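## Task

Take plate B38 out of slot 6 of plate hotel H1 and put it on nest RG. It must lie flat within the nest's locators, with its well A1 at the nest corner labelled A1. Every other plate in H1 must stay exactly where it was. The result counts only if it holds without the robot, so open the gripper and pull the arm away at the end.

## Robot and tools

SETUP. One six-joint arm carries a two-finger parallel gripper. The only camera is cam_wrist (504x504, fisheye), mounted on the wrist. Hotel H1 has 6 slots numbered upward from slot 1 at the bottom. Each shelf is a two-prong fork with locating pins, and a stored plate has a short end toward the front. On any labelled plate or nest, well A1 lies at the labelled short end, in the corner opposite the labelled long side. A held plate may occasionally get a short tug. Knocking or placing anything off the table ends the scene, so do not.

FRAME. All coordinates use the scene frame: origin on the table surface under the arm's base, +z up, +y to the left when facing along +x. The base can be tilted relative to the table, and the reported hand position can be off, more so at long reach. Gripper axes: fingers point along its +z, close along its y. end_effector_position is the spot between the pads when closed; fingertips stick out about 33 mm past it when closed and 9 mm when fully open. Closing also pushes the fingertips roughly 24 mm further from the arm, so keep that clearance above a surface.

ROW FORMAT. Every motion command is a row of 10 numbers: x, y, z, qw, qx, qy, qz, position, force_limit, speed. x, y, z are an absolute target for end_effector_position in metres; qw, qx, qy, qz are an absolute target orientation (w first), both in the scene frame. The last three lie in [-1, 1]. position: +1 = fully open (140 mm), about -0.8 = pads touching, -1 = close until blocked. force_limit: roughly 14 N at -1, 60 N at 0, 107 N at +1 (parts up to 40 mm wide). speed (finger gap rate): about 30 mm/s at -1, 140 at 0, 250 at +1. Repeat the wanted quaternion in each row rather than copying the last reported one, which may have drifted.

execute_actions(actions): a list of actions; each action is a table of 0 to 15 rows, one row per control step of 1/30 s; a shorter table repeats its final row to fill 15 steps. An empty list just reports state and images. An action is rejected if its target is over 0.6 m from the gripper's position at that action's start along any gripper axis; if any action is malformed, or the first fails this test against the latest reported state, nothing in the call runs. Each control step the command is clipped to within 70 mm and 16 degrees of the measured pose, then damped inverse kinematics follows it, favouring position over orientation. After an action the arm only reaches the last clipped pose, so far targets need further actions.

move(target, speed, stop_force, blocking): target is one row (absolute pose plus finger values, which are sent at the start). The gripper follows a straight path there, turning the short way. speed: path top speed in m/s, 0.002 to 0.5, default 0.25; rotation limited to twice that in rad/s. Paths last 0.5 to 10 s and are cut off at 10 s. The path ignores obstacles, and the hand can lag, wander, or exceed speed near a straight arm. Faster contacts and targets deeper past contact press harder; this stiff arm can fault even slightly past a firm surface. stop_force (optional, N, 20 to 80) ends the path when the torque-estimated push opposing the motion exceeds the pre-move level by that much for 2 steps; the hand then backs up 2 steps and holds. Force may briefly reach twice the setting and settles within about a second. It is measured along the line to target in the gripper's starting axes, so it is unreliable when the move rotates; it is unavailable in the first 0.2 s of a scene and near stretched poses; omit it when backing off a surface; fast moves may trigger it falsely. Use it with very low speed. blocking=false returns after 0.5 s while the arm continues (not allowed with stop_force); until a result shows the end, other moves and actions are refused, so use wait(0) or stop. Result adds a move: line: done, off_target, moving, held (last step blocked), fault, or contact (stop_force fired; takes precedence), plus limits=paced (pose clipped) or limits=held (steps blocked; speed may jump afterwards), and distance to target.

wait(seconds): 0 to 10; holds the last command, returns early if a running move ends. stop(): brakes a running move, needing room; fingers continue. zoom_image(camera, region): camera "cam_wrist", region [x0, y0, x1, y1] in pixels from the top-left, at most 504 by 504. finished_scene(scene): integer 1 to 2, ends that scene permanently and reports success.

RESULTS. State shows end_effector_position and end_effector_quat_wxyz, object_status (0 moving, 1 blocked while opening, 2 blocked while closing, 3 reached the request or pads met; thin items may still be held), position_measured in counts (3 open, 230 pads met, nonlinear), and Hand target (current controller goal). "pose unreachable" means the clearance check (which treats the base mount as arm) altered or blocked the command. Action calls list step readings; HELD marks a held-back step. MOTOR HOT warns of heating; OVER-TEMPERATURE FAULT means brakes set until cooled.

GRIPPING. Close with -1 and confirm object_status 2. Stopped fingers stay put until position changes by 0.01 or more, or the object shifts or is lost. To squeeze harder, raise force_limit and toggle position between -1 and -0.98.

FAULTS. Joint load limits (N m): waist 148, shoulder 148, elbow 148, forearm roll 37.2, wrist pitch 37.2, wrist roll 37.2, held weight included. Any external force of 150 N also faults. A fault stops the arm for 10 s, drops the rest of the call, and the arm yields. Avoid drops, slips, slams and hard pushes. Joint ranges (rad): waist -3.491 to 3.491, shoulder -3.140 to 3.140, elbow -1.187 to 4.328, forearm roll -3.316 to 3.316, wrist pitch -3.140 to 3.140, wrist roll -3.927 to 3.927. Joint target rates: 2.62 (waist, shoulder), 3.14 (elbow), 3.93 (wrist joints) rad/s, 0.5 s to accelerate.

CAMERA. cam_wrist: model=fisheye, image_wh=504x504, K=[[286.358, 0, 252.949], [0, 285.499, 252.896], [0, 0, 1]], D=[0.2, 0, 0, 0], theta_max_deg=60.425, T_world_to_cam=[[0.263955, 0.009805, 0.964485, -0.213984], [0.953142, -0.155889, -0.259266, -0.132921], [0.147811, 0.987726, -0.0504932, 0.329834], [0, 0, 0, 1]], pos_world=[0.134422, -0.344408, 0.188577] (initial pose, computed from joint readings). Expect errors of about 0.5 percent focal, 1.5 px principal point, 0.5 degrees and 2.5 mm pose; results list changed values.

Each tool is called after "Request:" by a JSON object that holds its "name" and its "arguments".

## Session

Request:
{"name": "execute_actions", "arguments": {"actions": []}}

Scene clock: 0.00 s.
end_effector_position=(+0.1731, -0.1791, +0.1850) position_measured=3 object_status=3 end_effector_quat_wxyz=(-0.180, +0.094, +0.680, +0.704)
Joint positions: [-1.171  1.314  0.353 -0.48  -1.971 -0.662]
Joint velocities: [ 0.001 -0.     0.     0.    -0.001  0.   ]
Hand target: +0.173, -0.179, +0.185; -0.180, +0.094, +0.680, +0.704

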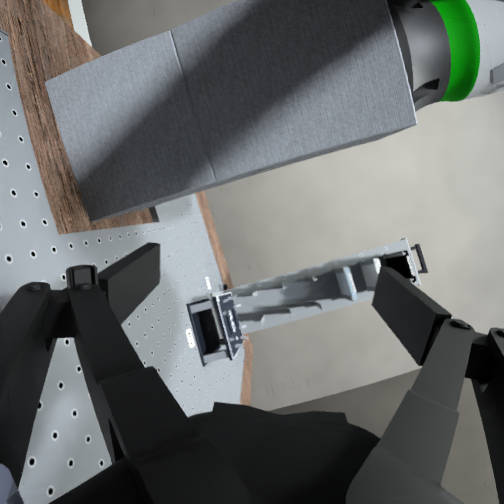

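Request:
{"name": "move", "arguments": {"target": [0.32,-0.12,0.38,0.5,-0.5,-0.5,-0.5,1,0,0]}}

Scene clock: 11.87 s.
end_effector_position=(+0.3201, -0.1208, +0.3795) position_measured=3 object_status=3 end_effector_quat_wxyz=(+0.500, -0.500, -0.500, -0.500)
Joint positions: [-0.971  0.83   0.097 -0.822 -1.974 -2.142]
Joint velocities: [ 0.    -0.001 -0.001 -0.    -0.002 -0.   ]
Hand target: +0.320, -0.121, +0.380; +0.500, -0.500, -0.500, -0.500
Off the commanded pose: 0.001 m, 0 deg.
move: done
camera_calibration (this result's frames):
cam_wrist: T_world_to_cam=[[0.992214, 0.0353233, 0.119428, -0.350233], [0.12454, -0.275699, -0.953142, 0.300592], [-0.000741825, 0.960595, -0.277951, 0.390971], [0, 0, 0, 1]] pos_world=[0.31036, -0.280321, 0.437005]

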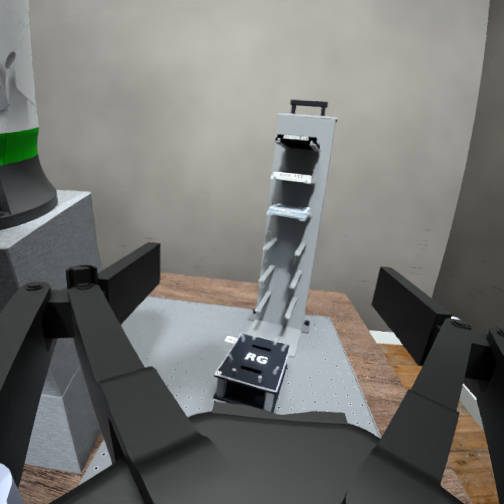

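Request:
{"name": "move", "arguments": {"target": [0.34,0.1,0.5,0.5,-0.5,-0.5,-0.5,1,0,0]}}

Request:
{"name": "zoom_image", "arguments": {"camera": "cam_wrist", "region": [150,100,400,350]}}

Scene clock: 16.70 s.
end_effector_position=(+0.3400, +0.0994, +0.4999) position_measured=3 object_status=3 end_effector_quat_wxyz=(+0.500, -0.501, -0.500, -0.499)
Joint positions: [-0.606  0.429 -0.331 -1.109 -1.737 -2.278]
Joint velocities: [ 0.001  0.     0.001 -0.    -0.    -0.   ]
Hand target: +0.340, +0.099, +0.500; +0.500, -0.501, -0.500, -0.499
Off the commanded pose: 0.001 m, 0 deg.
move: done
camera_calibration (this result's frames):
cam_wrist: T_world_to_cam=[[0.992341, 0.0355057, 0.118315, -0.391644], [0.123523, -0.277247, -0.952825, 0.473945], [-0.00102835, 0.960143, -0.279509, 0.213814], [0, 0, 0, 1]] pos_world=[0.330321, -0.0599869, 0.557687]

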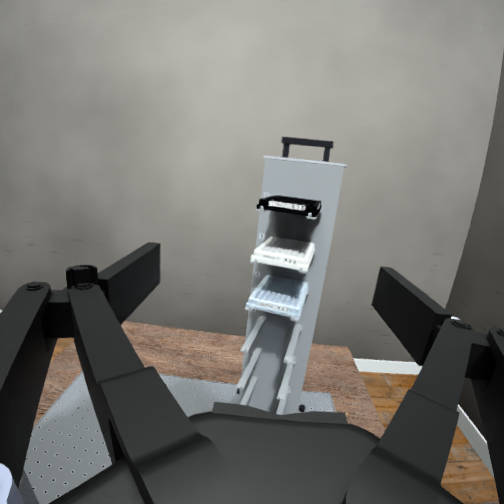

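Region (150, 100, 400, 350) of cam_wrist's 504x504 image, scaled by 2.016, with more detail than that image has.

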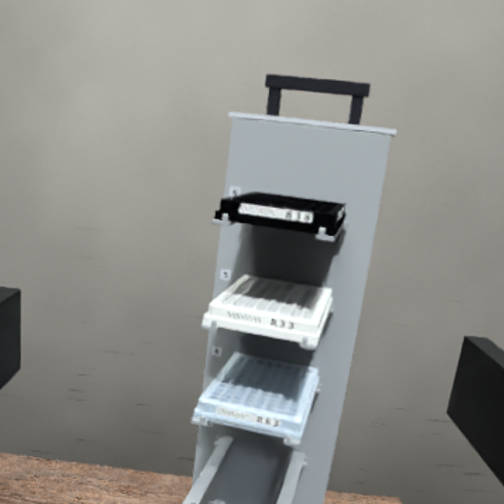

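Request:
{"name": "move", "arguments": {"target": [0.34,0.12,0.3,0.271,-0.653,-0.653,-0.271,1,0,0]}}

Request:
{"name": "zoom_image", "arguments": {"camera": "cam_wrist", "region": [150,130,370,350]}}

Scene clock: 29.67 s.
end_effector_position=(+0.3380, +0.1197, +0.2989) position_measured=3 object_status=3 end_effector_quat_wxyz=(-0.270, +0.654, +0.653, +0.270)
Joint positions: [-0.161  0.273 -0.555 -0.778 -0.895 -2.586]
Joint velocities: [ 0.    -0.    -0.     0.    -0.001 -0.001]
Hand target: +0.338, +0.120, +0.299; -0.270, +0.654, +0.653, +0.270
Off the commanded pose: 0.002 m, 0 deg.
move: done
camera_calibration (this result's frames):
cam_wrist: T_world_to_cam=[[0.992373, 0.107845, 0.0597034, -0.357777], [0.123268, -0.869796, -0.477766, 0.217331], [0.000405124, 0.481482, -0.876456, 0.373379], [0, 0, 0, 1]] pos_world=[0.328107, 0.0478433, 0.452444]

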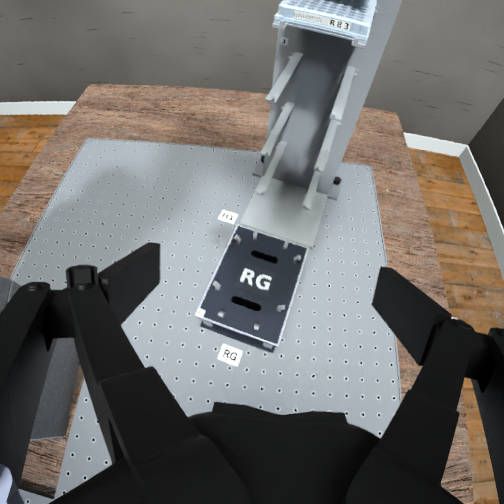

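Region (150, 130, 370, 350) of cam_wrist's 504x504 image, scaled by 2.291, with more detail than that image has.

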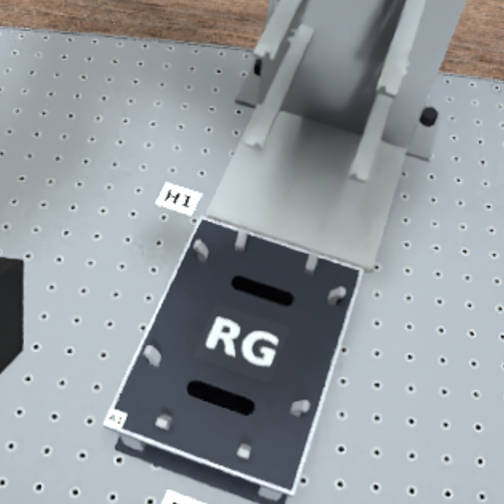

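Request:
{"name": "move", "arguments": {"target": [0.355,0.26,0.6,0.239,-0.723,-0.575,-0.3,1,0,0]}}

Request:
{"name": "zoom_image", "arguments": {"camera": "cam_wrist", "region": [130,60,390,320]}}

Scene clock: 43.63 s.
end_effector_position=(+0.3570, +0.2590, +0.5978) position_measured=3 object_status=3 end_effector_quat_wxyz=(-0.243, +0.719, +0.578, +0.300)
Joint positions: [ 0.589 -0.32  -0.474 -0.364 -0.918 -3.93 ]
Joint velocities: [ 0.     0.003  0.001  0.001 -0.001 -0.001]
Hand target: +0.357, +0.259, +0.598; -0.243, +0.719, +0.578, +0.299
Off the commanded pose: 0.003 m, 1 deg.
joint sent to its limit — the command would take joint 6 (wrist roll) past its lower limit, so that joint was sent only as far as its limit.
move: done
camera_calibration (this result's frames):
cam_wrist: T_world_to_cam=[[0.992757, -0.104923, 0.0585245, -0.353844], [-0.0636505, -0.872481, -0.484484, 0.550313], [0.101895, 0.47725, -0.87284, 0.531007], [0, 0, 0, 1]] pos_world=[0.332201, 0.189589, 0.750811]

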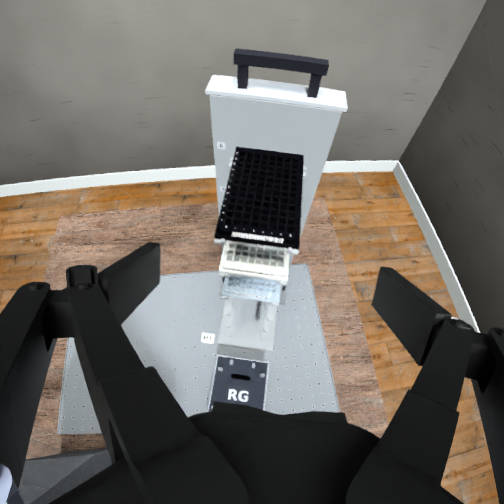

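Region (130, 60, 390, 320) of cam_wrist's 504x504 image, scaled by 1.938, with more detail than that image has.

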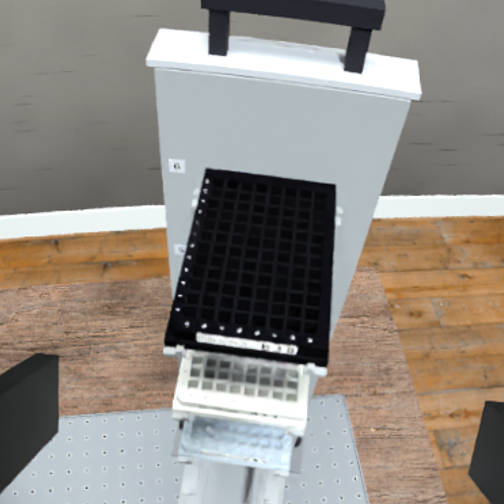

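Request:
{"name": "move", "arguments": {"target": [0.355,0.24,0.6,-0.043,-0.105,-0.918,-0.381,1,0,0], "speed": 0.5}}

Request:
{"name": "move", "arguments": {"target": [0.375,0.37,0.58,0.169,-0.607,0.764,0.135,0.6,0,0], "speed": 0.4}}

Request:
{"name": "move", "arguments": {"target": [0.379,0.386,0.54,0.169,-0.607,0.764,0.135,0.6,0,0], "speed": 0.05}}

Scene clock: 63.80 s.
end_effector_position=(+0.3550, +0.2401, +0.6001) position_measured=3 object_status=3 end_effector_quat_wxyz=(+0.043, +0.105, +0.918, +0.381)
Joint positions: [ 0.56  -0.356 -0.483 -0.361 -0.95  -2.353]
Joint velocities: [-0.003  0.002  0.    -0.003 -0.001  0.004]
Hand target: +0.355, +0.240, +0.600; +0.043, +0.105, +0.918, +0.381
Off the commanded pose: 0.000 m, 0 deg.
move: done
camera_calibration (this result's frames):
cam_wrist: T_world_to_cam=[[0.047124, 0.733538, 0.678013, -0.591289], [0.90471, -0.319062, 0.282311, -0.401933], [0.423414, 0.600101, -0.678675, 0.282024], [0, 0, 0, 1]] pos_world=[0.272084, 0.136249, 0.705774]

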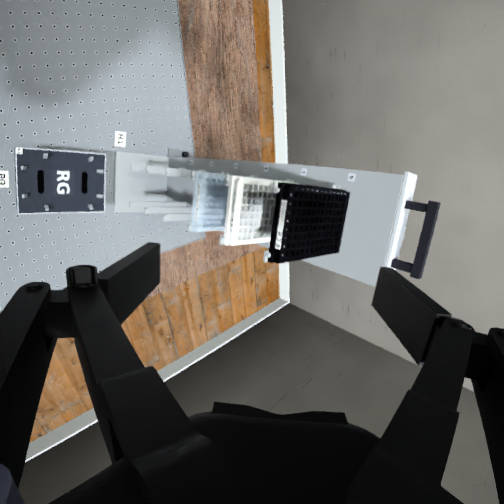

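Scene clock: 66.23 s.
end_effector_position=(+0.3752, +0.3691, +0.5796) position_measured=53 object_status=3 end_effector_quat_wxyz=(+0.169, -0.607, +0.765, +0.134)
Joint positions: [ 0.903  0.08  -0.201 -0.006 -1.042 -1.273]
Joint velocities: [0.    0.001 0.001 0.    0.002 0.001]
Hand target: +0.375, +0.369, +0.580; +0.169, -0.607, +0.765, +0.134
Off the commanded pose: 0.001 m, 0 deg.
move: done
camera_calibration (this result's frames):
cam_wrist: T_world_to_cam=[[-0.987528, 0.13338, -0.0836509, 0.378126], [0.0471252, 0.757371, 0.651282, -0.662725], [0.150223, 0.639218, -0.754211, 0.314026], [0, 0, 0, 1]] pos_world=[0.357468, 0.250763, 0.700093]

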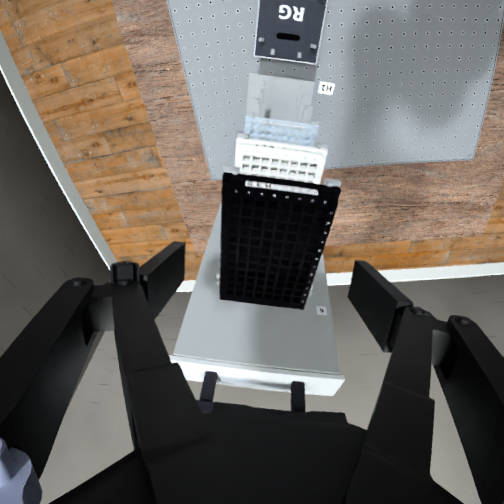

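Scene clock: 67.37 s.
end_effector_position=(+0.3789, +0.3857, +0.5400) position_measured=53 object_status=3 end_effector_quat_wxyz=(+0.169, -0.607, +0.764, +0.135)
Joint positions: [ 0.901  0.137 -0.24  -0.011 -0.945 -1.267]
Joint velocities: [ 0.     0.001 -0.001 -0.     0.001  0.   ]
Hand target: +0.379, +0.386, +0.540; +0.169, -0.607, +0.764, +0.135
Off the commanded pose: 0.000 m, 0 deg.
move: done
camera_calibration (this result's frames):
cam_wrist: T_world_to_cam=[[-0.987829, 0.132556, -0.0813844, 0.375508], [0.0476551, 0.75597, 0.652869, -0.650183], [0.148066, 0.641044, -0.753086, 0.272456], [0, 0, 0, 1]] pos_world=[0.36158, 0.267086, 0.660227]

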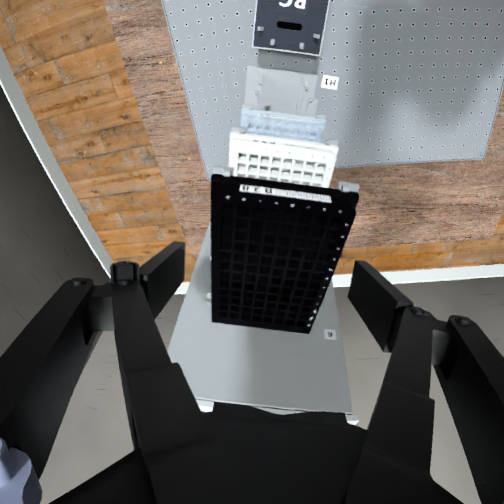

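Request:
{"name": "move", "arguments": {"target": [0.378,0.39,0.532,0.169,-0.607,0.764,0.135,0.4,0,-0.5], "speed": 0.03}}

Request:
{"name": "zoom_image", "arguments": {"camera": "cam_wrist", "region": [170,150,390,350]}}

Scene clock: 76.50 s.
end_effector_position=(+0.3780, +0.3899, +0.5320) position_measured=78 object_status=3 end_effector_quat_wxyz=(+0.169, -0.607, +0.764, +0.135)
Joint positions: [ 0.905  0.148 -0.25  -0.01  -0.924 -1.272]
Joint velocities: [ 0.     0.001  0.001  0.    -0.    -0.   ]
Hand target: +0.378, +0.390, +0.532; +0.169, -0.607, +0.764, +0.135
Off the commanded pose: 0.000 m, 0 deg.
move: done
camera_calibration (this result's frames):
cam_wrist: T_world_to_cam=[[-0.98785, 0.132382, -0.081413, 0.373489], [0.0475057, 0.755989, 0.652858, -0.648047], [0.147974, 0.641058, -0.753093, 0.263914], [0, 0, 0, 1]] pos_world=[0.360685, 0.271289, 0.652241]

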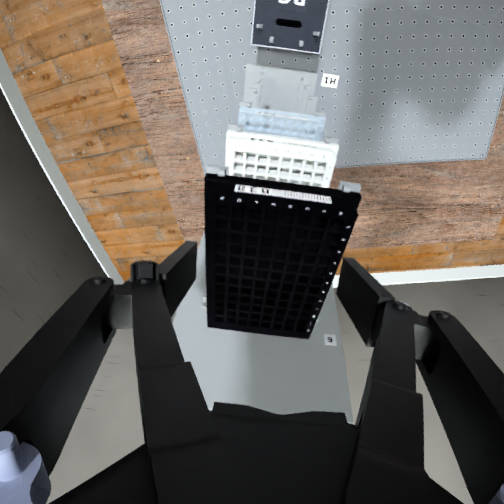

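Region (170, 150, 390, 350) of cam_wrist's 504x504 image, scaled by 2.291, with more detail than that image has; it fills the top 458 rows of this view, and the rest is white.

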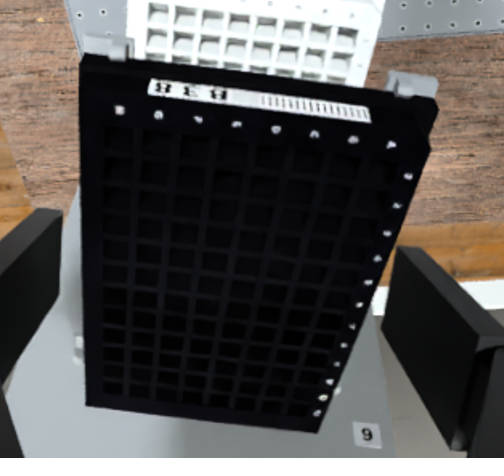

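Request:
{"name": "move", "arguments": {"target": [0.378,0.39,0.532,0.169,-0.607,0.764,0.135,-1,0.3,-0.8]}}

Request:
{"name": "move", "arguments": {"target": [0.378,0.39,0.56,0.169,-0.607,0.764,0.135,-1,0.3,-0.8], "speed": 0.04}}

Scene clock: 80.97 s.
end_effector_position=(+0.3780, +0.3900, +0.5320) position_measured=105 object_status=2 end_effector_quat_wxyz=(+0.169, -0.607, +0.764, +0.135)
Joint positions: [ 0.905  0.148 -0.249 -0.01  -0.925 -1.272]
Joint velocities: [-0.001  0.     0.    -0.001  0.     0.   ]
Hand target: +0.378, +0.390, +0.532; +0.169, -0.607, +0.764, +0.135
Off the commanded pose: 0.000 m, 0 deg.
move: done
camera_calibration (this result's frames):
cam_wrist: T_world_to_cam=[[-0.98786, 0.13233, -0.081375, 0.373461], [0.0474872, 0.755975, 0.652876, -0.648108], [0.147913, 0.641085, -0.753081, 0.263913], [0, 0, 0, 1]] pos_world=[0.360668, 0.271343, 0.652273]

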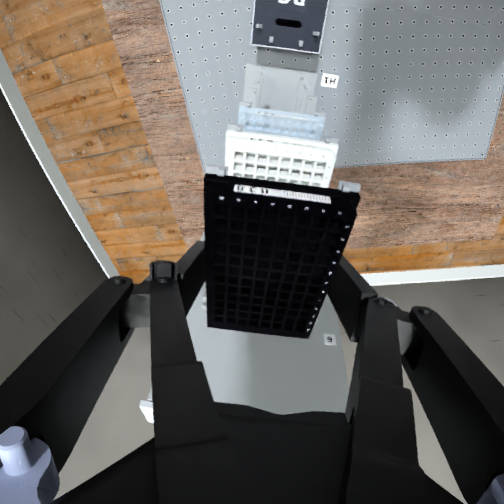

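Scene clock: 81.93 s.
end_effector_position=(+0.3781, +0.3902, +0.5600) position_measured=108 object_status=2 end_effector_quat_wxyz=(+0.169, -0.607, +0.764, +0.135)
Joint positions: [ 0.912  0.133 -0.199 -0.008 -0.99  -1.28 ]
Joint velocities: [-0.    -0.     0.002 -0.    -0.    -0.   ]
Hand target: +0.378, +0.390, +0.560; +0.169, -0.607, +0.764, +0.135
Off the commanded pose: 0.000 m, 0 deg.
move: done
camera_calibration (this result's frames):
cam_wrist: T_world_to_cam=[[-0.987875, 0.132183, -0.0814271, 0.375925], [0.0473444, 0.756003, 0.652854, -0.666426], [0.147855, 0.641083, -0.753094, 0.284843], [0, 0, 0, 1]] pos_world=[0.360803, 0.271522, 0.680203]

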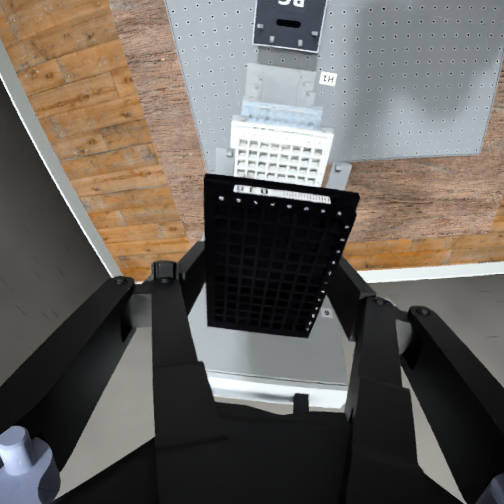

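Held. Retract, then descend.

Request:
{"name": "move", "arguments": {"target": [0.337,0.21,0.55,0.169,-0.607,0.764,0.135,-1,0.3,-0.8], "speed": 0.2}}

Request:
{"name": "move", "arguments": {"target": [0.336,0.207,0.15,0.169,-0.607,0.764,0.135,-1,0.3,-0.8], "speed": 0.2}}

Request:
{"name": "zoom_image", "arguments": {"camera": "cam_wrist", "region": [160,100,400,340]}}

Scene clock: 88.87 s.
end_effector_position=(+0.3367, +0.2105, +0.5505) position_measured=108 object_status=2 end_effector_quat_wxyz=(+0.169, -0.607, +0.764, +0.136)
Joint positions: [ 0.746 -0.264 -0.493 -0.054 -1.099 -1.098]
Joint velocities: [-0.    -0.001  0.     0.    -0.     0.   ]
Hand target: +0.337, +0.210, +0.551; +0.169, -0.607, +0.764, +0.136
Off the commanded pose: 0.001 m, 0 deg.
move: done
camera_calibration (this result's frames):
cam_wrist: T_world_to_cam=[[-0.987965, 0.132041, -0.0805667, 0.35758], [0.0476666, 0.755409, 0.653517, -0.52278], [0.147152, 0.641812, -0.752611, 0.398881], [0, 0, 0, 1]] pos_world=[0.319499, 0.0916911, 0.670657]

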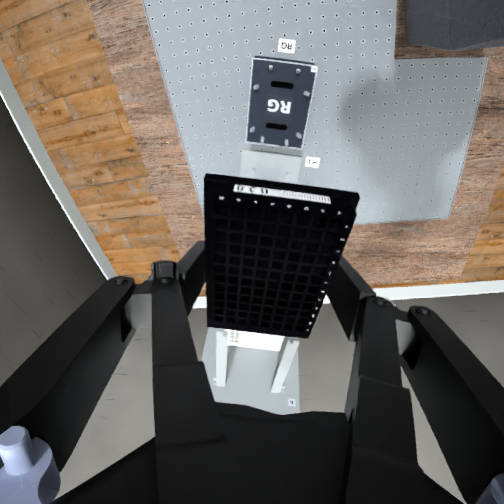

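Scene clock: 91.63 s.
end_effector_position=(+0.3340, +0.2058, +0.1514) position_measured=108 object_status=2 end_effector_quat_wxyz=(+0.169, -0.607, +0.765, +0.135)
Joint positions: [ 0.403  0.606 -0.619 -0.772 -0.181 -0.027]
Joint velocities: [-0.017  0.001  0.005 -0.033 -0.008  0.05 ]
Hand target: +0.334, +0.206, +0.151; +0.169, -0.607, +0.765, +0.135
Off the commanded pose: 0.003 m, 0 deg.
move: done
camera_calibration (this result's frames):
cam_wrist: T_world_to_cam=[[-0.987674, 0.134081, -0.0807576, 0.322932], [0.04917, 0.755609, 0.653175, -0.258732], [0.1486, 0.641153, -0.752888, 0.101566], [0, 0, 0, 1]] pos_world=[0.316581, 0.0870822, 0.271544]

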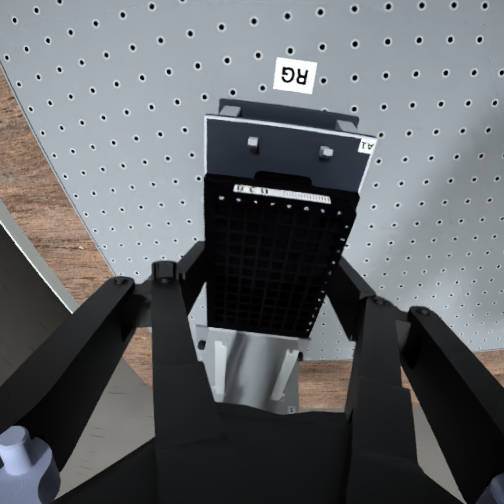

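Region (160, 100, 400, 340) of cam_wrist's 504x504 image, scaled by 2.100, with more detail than that image has.

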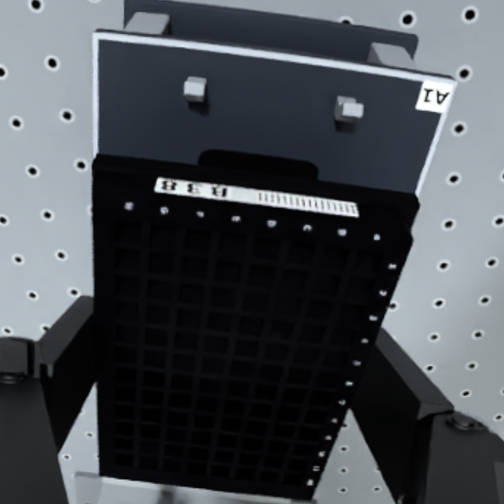

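Request:
{"name": "move", "arguments": {"target": [0.331,0.203,0.126,0.169,-0.607,0.764,0.135,-1,0.3,-0.8], "speed": 0.02}}

Request:
{"name": "zoom_image", "arguments": {"camera": "cam_wrist", "region": [160,110,400,350]}}

Scene clock: 98.30 s.
end_effector_position=(+0.3309, +0.2032, +0.1262) position_measured=108 object_status=2 end_effector_quat_wxyz=(+0.169, -0.607, +0.764, +0.135)
Joint positions: [ 0.338  0.682 -0.574 -0.915 -0.176  0.183]
Joint velocities: [-0.004  0.001 -0.    -0.008 -0.001  0.012]
Hand target: +0.331, +0.203, +0.126; +0.169, -0.607, +0.764, +0.135
Off the commanded pose: 0.000 m, 0 deg.
move: done
camera_calibration (this result's frames):
cam_wrist: T_world_to_cam=[[-0.987834, 0.132488, -0.0814289, 0.318668], [0.047552, 0.755879, 0.652982, -0.239678], [0.148063, 0.641166, -0.752983, 0.0849174], [0, 0, 0, 1]] pos_world=[0.313615, 0.0845016, 0.246396]

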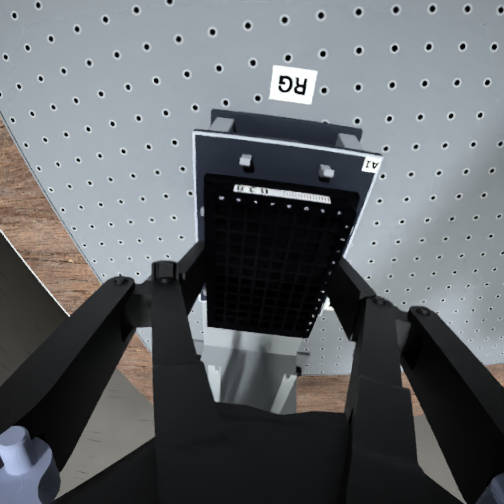

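Region (160, 110, 400, 350) of cam_wrist's 504x504 image, scaled by 2.100, with more detail than that image has.

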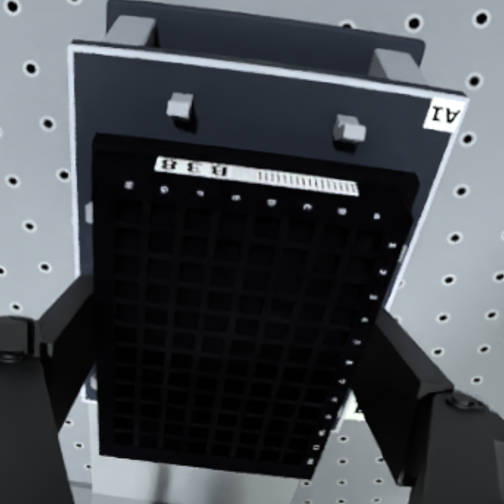

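Request:
{"name": "move", "arguments": {"target": [0.332,0.208,0.112,0.169,-0.607,0.764,0.135,-1,0.3,-0.8], "speed": 0.015}}

Request:
{"name": "zoom_image", "arguments": {"camera": "cam_wrist", "region": [160,110,400,350]}}

Scene clock: 105.10 s.
end_effector_position=(+0.3320, +0.2080, +0.1121) position_measured=108 object_status=2 end_effector_quat_wxyz=(+0.169, -0.607, +0.764, +0.135)
Joint positions: [ 0.317  0.73  -0.541 -0.983 -0.173  0.272]
Joint velocities: [-0.002  0.001  0.    -0.004 -0.001  0.006]
Hand target: +0.332, +0.208, +0.112; +0.169, -0.607, +0.764, +0.135
Off the commanded pose: 0.000 m, 0 deg.
move: done
camera_calibration (this result's frames):
cam_wrist: T_world_to_cam=[[-0.987853, 0.132379, -0.0813738, 0.317911], [0.0475212, 0.755956, 0.652895, -0.23419], [0.147944, 0.641098, -0.753064, 0.0710685], [0, 0, 0, 1]] pos_world=[0.314665, 0.0893907, 0.23229]

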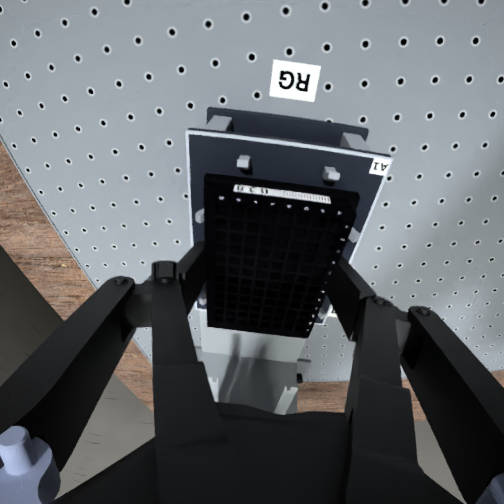

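Region (160, 110, 400, 350) of cam_wrist's 504x504 image, scaled by 2.100, with more detail than that image has.

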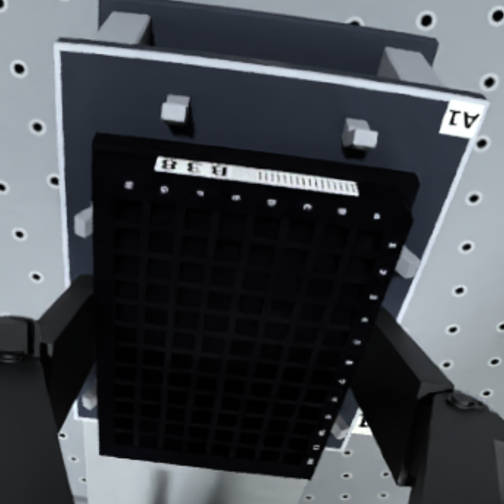

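Request:
{"name": "move", "arguments": {"target": [0.3315,0.206,0.105,0.1705,-0.601,0.769,0.133,-1,0.3,-0.8], "speed": 0.008, "stop_force": 20}}

Request:
{"name": "zoom_image", "arguments": {"camera": "cam_wrist", "region": [160,110,400,350]}}

action 0: stop_force needs the force reading of the 0.2 s before this call, and near this pose there is none; nothing of the call was run and nothing moved

Region (160, 110, 400, 350) of cam_wrist's 504x504 image, scaled by 2.100, with more detail than that image has.

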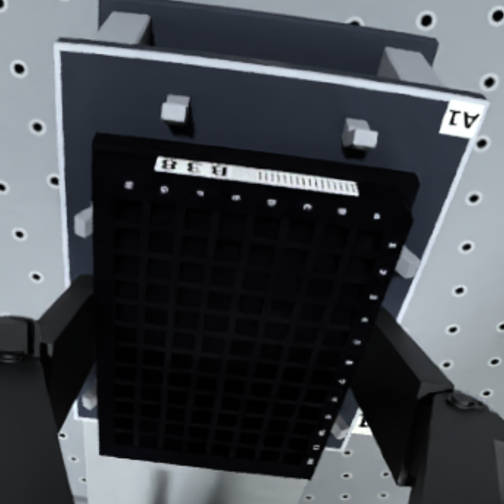

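Request:
{"name": "move", "arguments": {"target": [0.3315,0.206,0.105,0.1705,-0.601,0.769,0.133,-1,0.3,-0.8], "speed": 0.01}}

Request:
{"name": "zoom_image", "arguments": {"camera": "cam_wrist", "region": [160,110,400,350]}}

Scene clock: 114.10 s.
end_effector_position=(+0.3315, +0.2061, +0.1051) position_measured=108 object_status=2 end_effector_quat_wxyz=(+0.171, -0.601, +0.769, +0.133)
Joint positions: [ 0.292  0.749 -0.531 -1.042 -0.166  0.342]
Joint velocities: [-0.003  0.     0.003 -0.005  0.     0.007]
Hand target: +0.331, +0.206, +0.105; +0.171, -0.601, +0.769, +0.133
Off the commanded pose: 0.000 m, 0 deg.
move: done
camera_calibration (this result's frames):
cam_wrist: T_world_to_cam=[[-0.985458, 0.148405, -0.0827544, 0.313142], [0.0589528, 0.755387, 0.652622, -0.231769], [0.159364, 0.638253, -0.753151, 0.0639328], [0, 0, 0, 1]] pos_world=[0.312063, 0.0877983, 0.225323]

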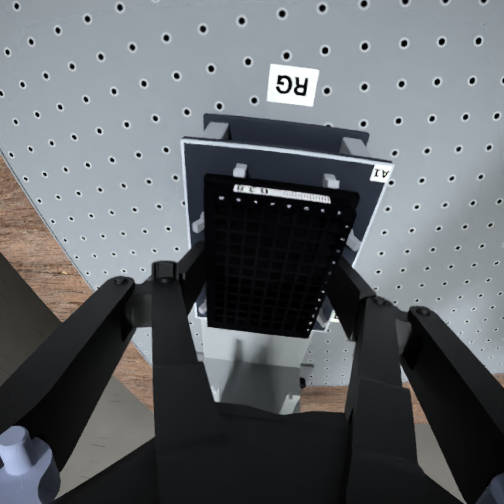

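Region (160, 110, 400, 350) of cam_wrist's 504x504 image, scaled by 2.100, with more detail than that image has.

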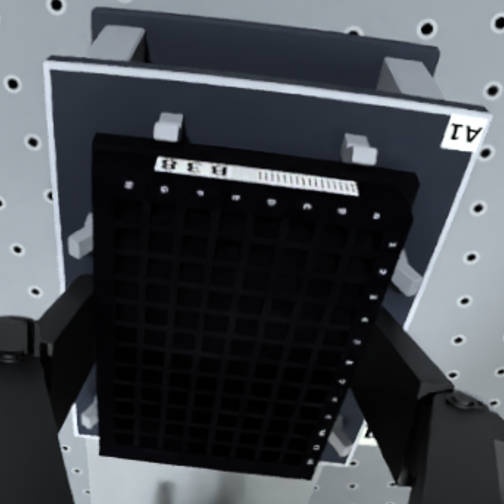

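Request:
{"name": "move", "arguments": {"target": [0.332,0.2075,0.1,0.17,-0.603,0.7675,0.134,-1,0.3,-0.8], "speed": 0.006}}

Request:
{"name": "zoom_image", "arguments": {"camera": "cam_wrist", "region": [160,110,400,350]}}

Scene clock: 118.33 s.
end_effector_position=(+0.3319, +0.2075, +0.1001) position_measured=108 object_status=2 end_effector_quat_wxyz=(+0.170, -0.603, +0.768, +0.134)
Joint positions: [ 0.284  0.766 -0.518 -1.059 -0.17   0.372]
Joint velocities: [-0.001  0.001  0.    -0.001 -0.     0.002]
Hand target: +0.332, +0.208, +0.100; +0.170, -0.603, +0.768, +0.134
Off the commanded pose: 0.000 m, 0 deg.
move: done
camera_calibration (this result's frames):
cam_wrist: T_world_to_cam=[[-0.98633, 0.143127, -0.081652, 0.314229], [0.0555347, 0.755268, 0.653059, -0.228507], [0.155139, 0.639598, -0.752892, 0.0602602], [0, 0, 0, 1]] pos_world=[0.313275, 0.0890672, 0.220255]

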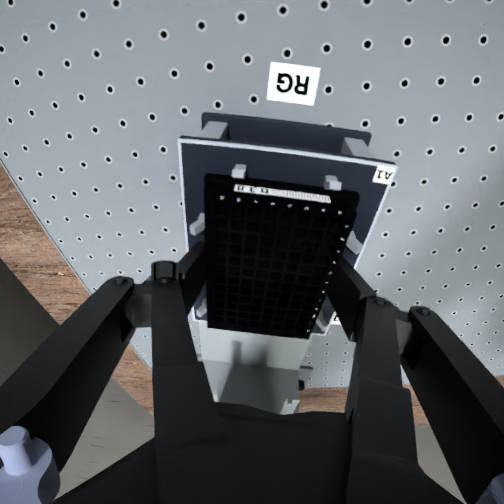

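Region (160, 110, 400, 350) of cam_wrist's 504x504 image, scaled by 2.100, with more detail than that image has.

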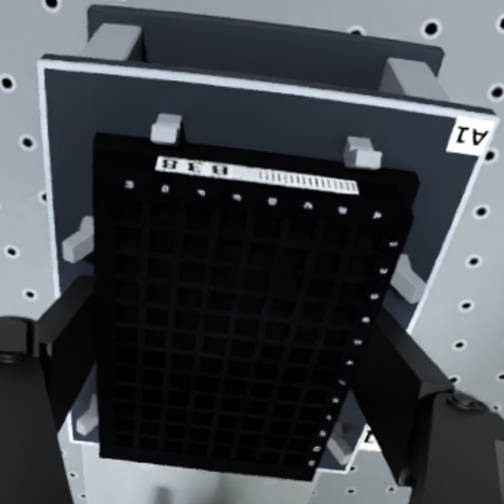

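Request:
{"name": "move", "arguments": {"target": [0.3317,0.2065,0.097,0.17,-0.603,0.7675,0.134,-1,0.3,-0.8], "speed": 0.004}}

Request:
{"name": "zoom_image", "arguments": {"camera": "cam_wrist", "region": [160,110,400,350]}}

Scene clock: 131.60 s.
end_effector_position=(+0.3313, +0.2080, +0.1004) position_measured=108 object_status=2 end_effector_quat_wxyz=(+0.170, -0.603, +0.767, +0.135)
Joint positions: [ 0.281  0.765 -0.518 -1.063 -0.173  0.378]
Joint velocities: [ 0.    -0.    -0.001  0.    -0.     0.   ]
Hand target: +0.331, +0.208, +0.100; +0.170, -0.603, +0.767, +0.135
Off the commanded pose: 0.004 m, 0 deg.
FORCE FAULT: contact force on the arm reached its limit, and the arm stopped for 10 seconds. The contact can be on any part of the arm, not only on its tool. That time counts as 20 of the actions that you can send in this scene. The arm's remaining commands of this call were not run. The arm holds still and accepts commands again. Move the arm away from the contact; if what it grips holds it there, let go first. Pushing or pulling that hard again can fault the arm again.
move: fault
camera_calibration (this result's frames):
cam_wrist: T_world_to_cam=[[-0.986541, 0.142425, -0.08032, 0.313726], [0.0554944, 0.753705, 0.654865, -0.228912], [0.153807, 0.641595, -0.751465, 0.0602311], [0, 0, 0, 1]] pos_world=[0.312943, 0.0892055, 0.220366]

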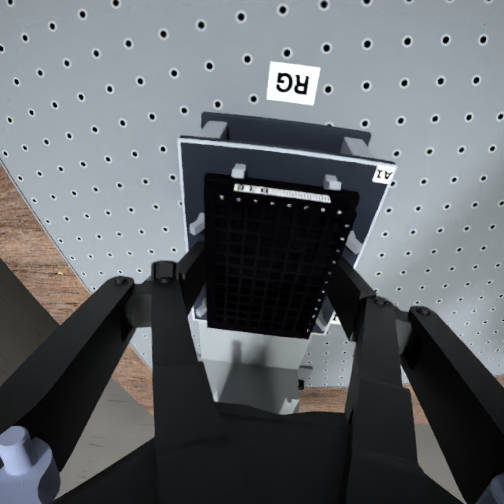

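Region (160, 110, 400, 350) of cam_wrist's 504x504 image, scaled by 2.100, with more detail than that image has.

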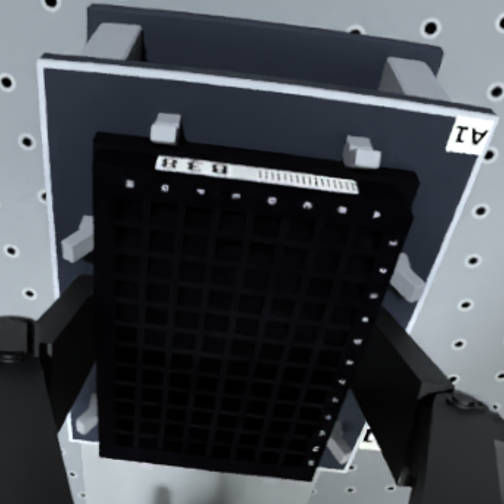

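Bottomed out. Release and lift.

Request:
{"name": "move", "arguments": {"target": [0.3313,0.208,0.101,0.17,-0.603,0.7675,0.134,0.5,0,-0.5]}}

Request:
{"name": "move", "arguments": {"target": [0.34,0.25,0.2,0.17,-0.603,0.7675,0.134,0.5,0,-0.5], "speed": 0.1}}

Request:
{"name": "zoom_image", "arguments": {"camera": "cam_wrist", "region": [190,50,390,250]}}

Scene clock: 136.10 s.
end_effector_position=(+0.3313, +0.2080, +0.1010) position_measured=66 object_status=3 end_effector_quat_wxyz=(+0.170, -0.603, +0.768, +0.134)
Joint positions: [ 0.287  0.763 -0.521 -1.057 -0.169  0.367]
Joint velocities: [-0.    -0.    -0.     0.    -0.    -0.001]
Hand target: +0.331, +0.208, +0.101; +0.170, -0.603, +0.768, +0.134
Off the commanded pose: 0.000 m, 0 deg.
move: done
camera_calibration (this result's frames):
cam_wrist: T_world_to_cam=[[-0.986305, 0.14318, -0.0818659, 0.313656], [0.0554592, 0.755369, 0.652949, -0.229391], [0.155328, 0.639466, -0.752965, 0.0607543], [0, 0, 0, 1]] pos_world=[0.312646, 0.0895148, 0.221204]

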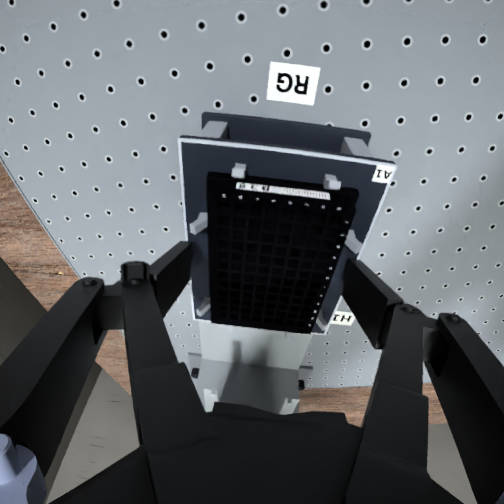

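Scene clock: 137.63 s.
end_effector_position=(+0.3409, +0.2490, +0.1992) position_measured=66 object_status=3 end_effector_quat_wxyz=(+0.170, -0.603, +0.768, +0.134)
Joint positions: [ 0.611  0.503 -0.678 -0.457 -0.169 -0.55 ]
Joint velocities: [ 0.022 -0.001 -0.017  0.059  0.015 -0.08 ]
Hand target: +0.341, +0.249, +0.199; +0.170, -0.603, +0.768, +0.133
Off the commanded pose: 0.002 m, 0 deg.
move: done
camera_calibration (this result's frames):
cam_wrist: T_world_to_cam=[[-0.986288, 0.142854, -0.0826368, 0.325489], [0.0548383, 0.755958, 0.652319, -0.324869], [0.155657, 0.638843, -0.753426, 0.107117], [0, 0, 0, 1]] pos_world=[0.322168, 0.130659, 0.31952]

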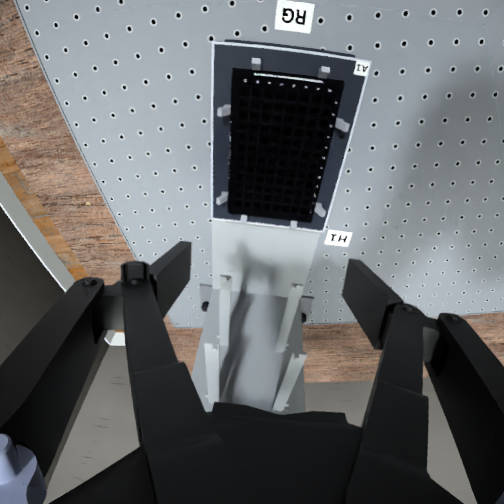

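Region (190, 50, 390, 250) of cam_wrist's 504x504 image, scaled by 2.520, with more detail than that image has.

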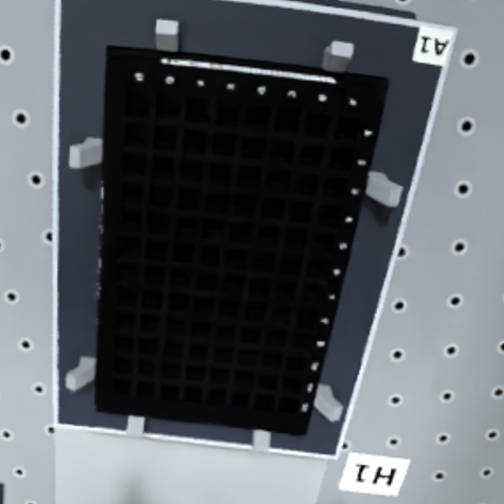

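Request:
{"name": "finished_scene", "arguments": {"scene": 1}}

The scene is finished: the task was done.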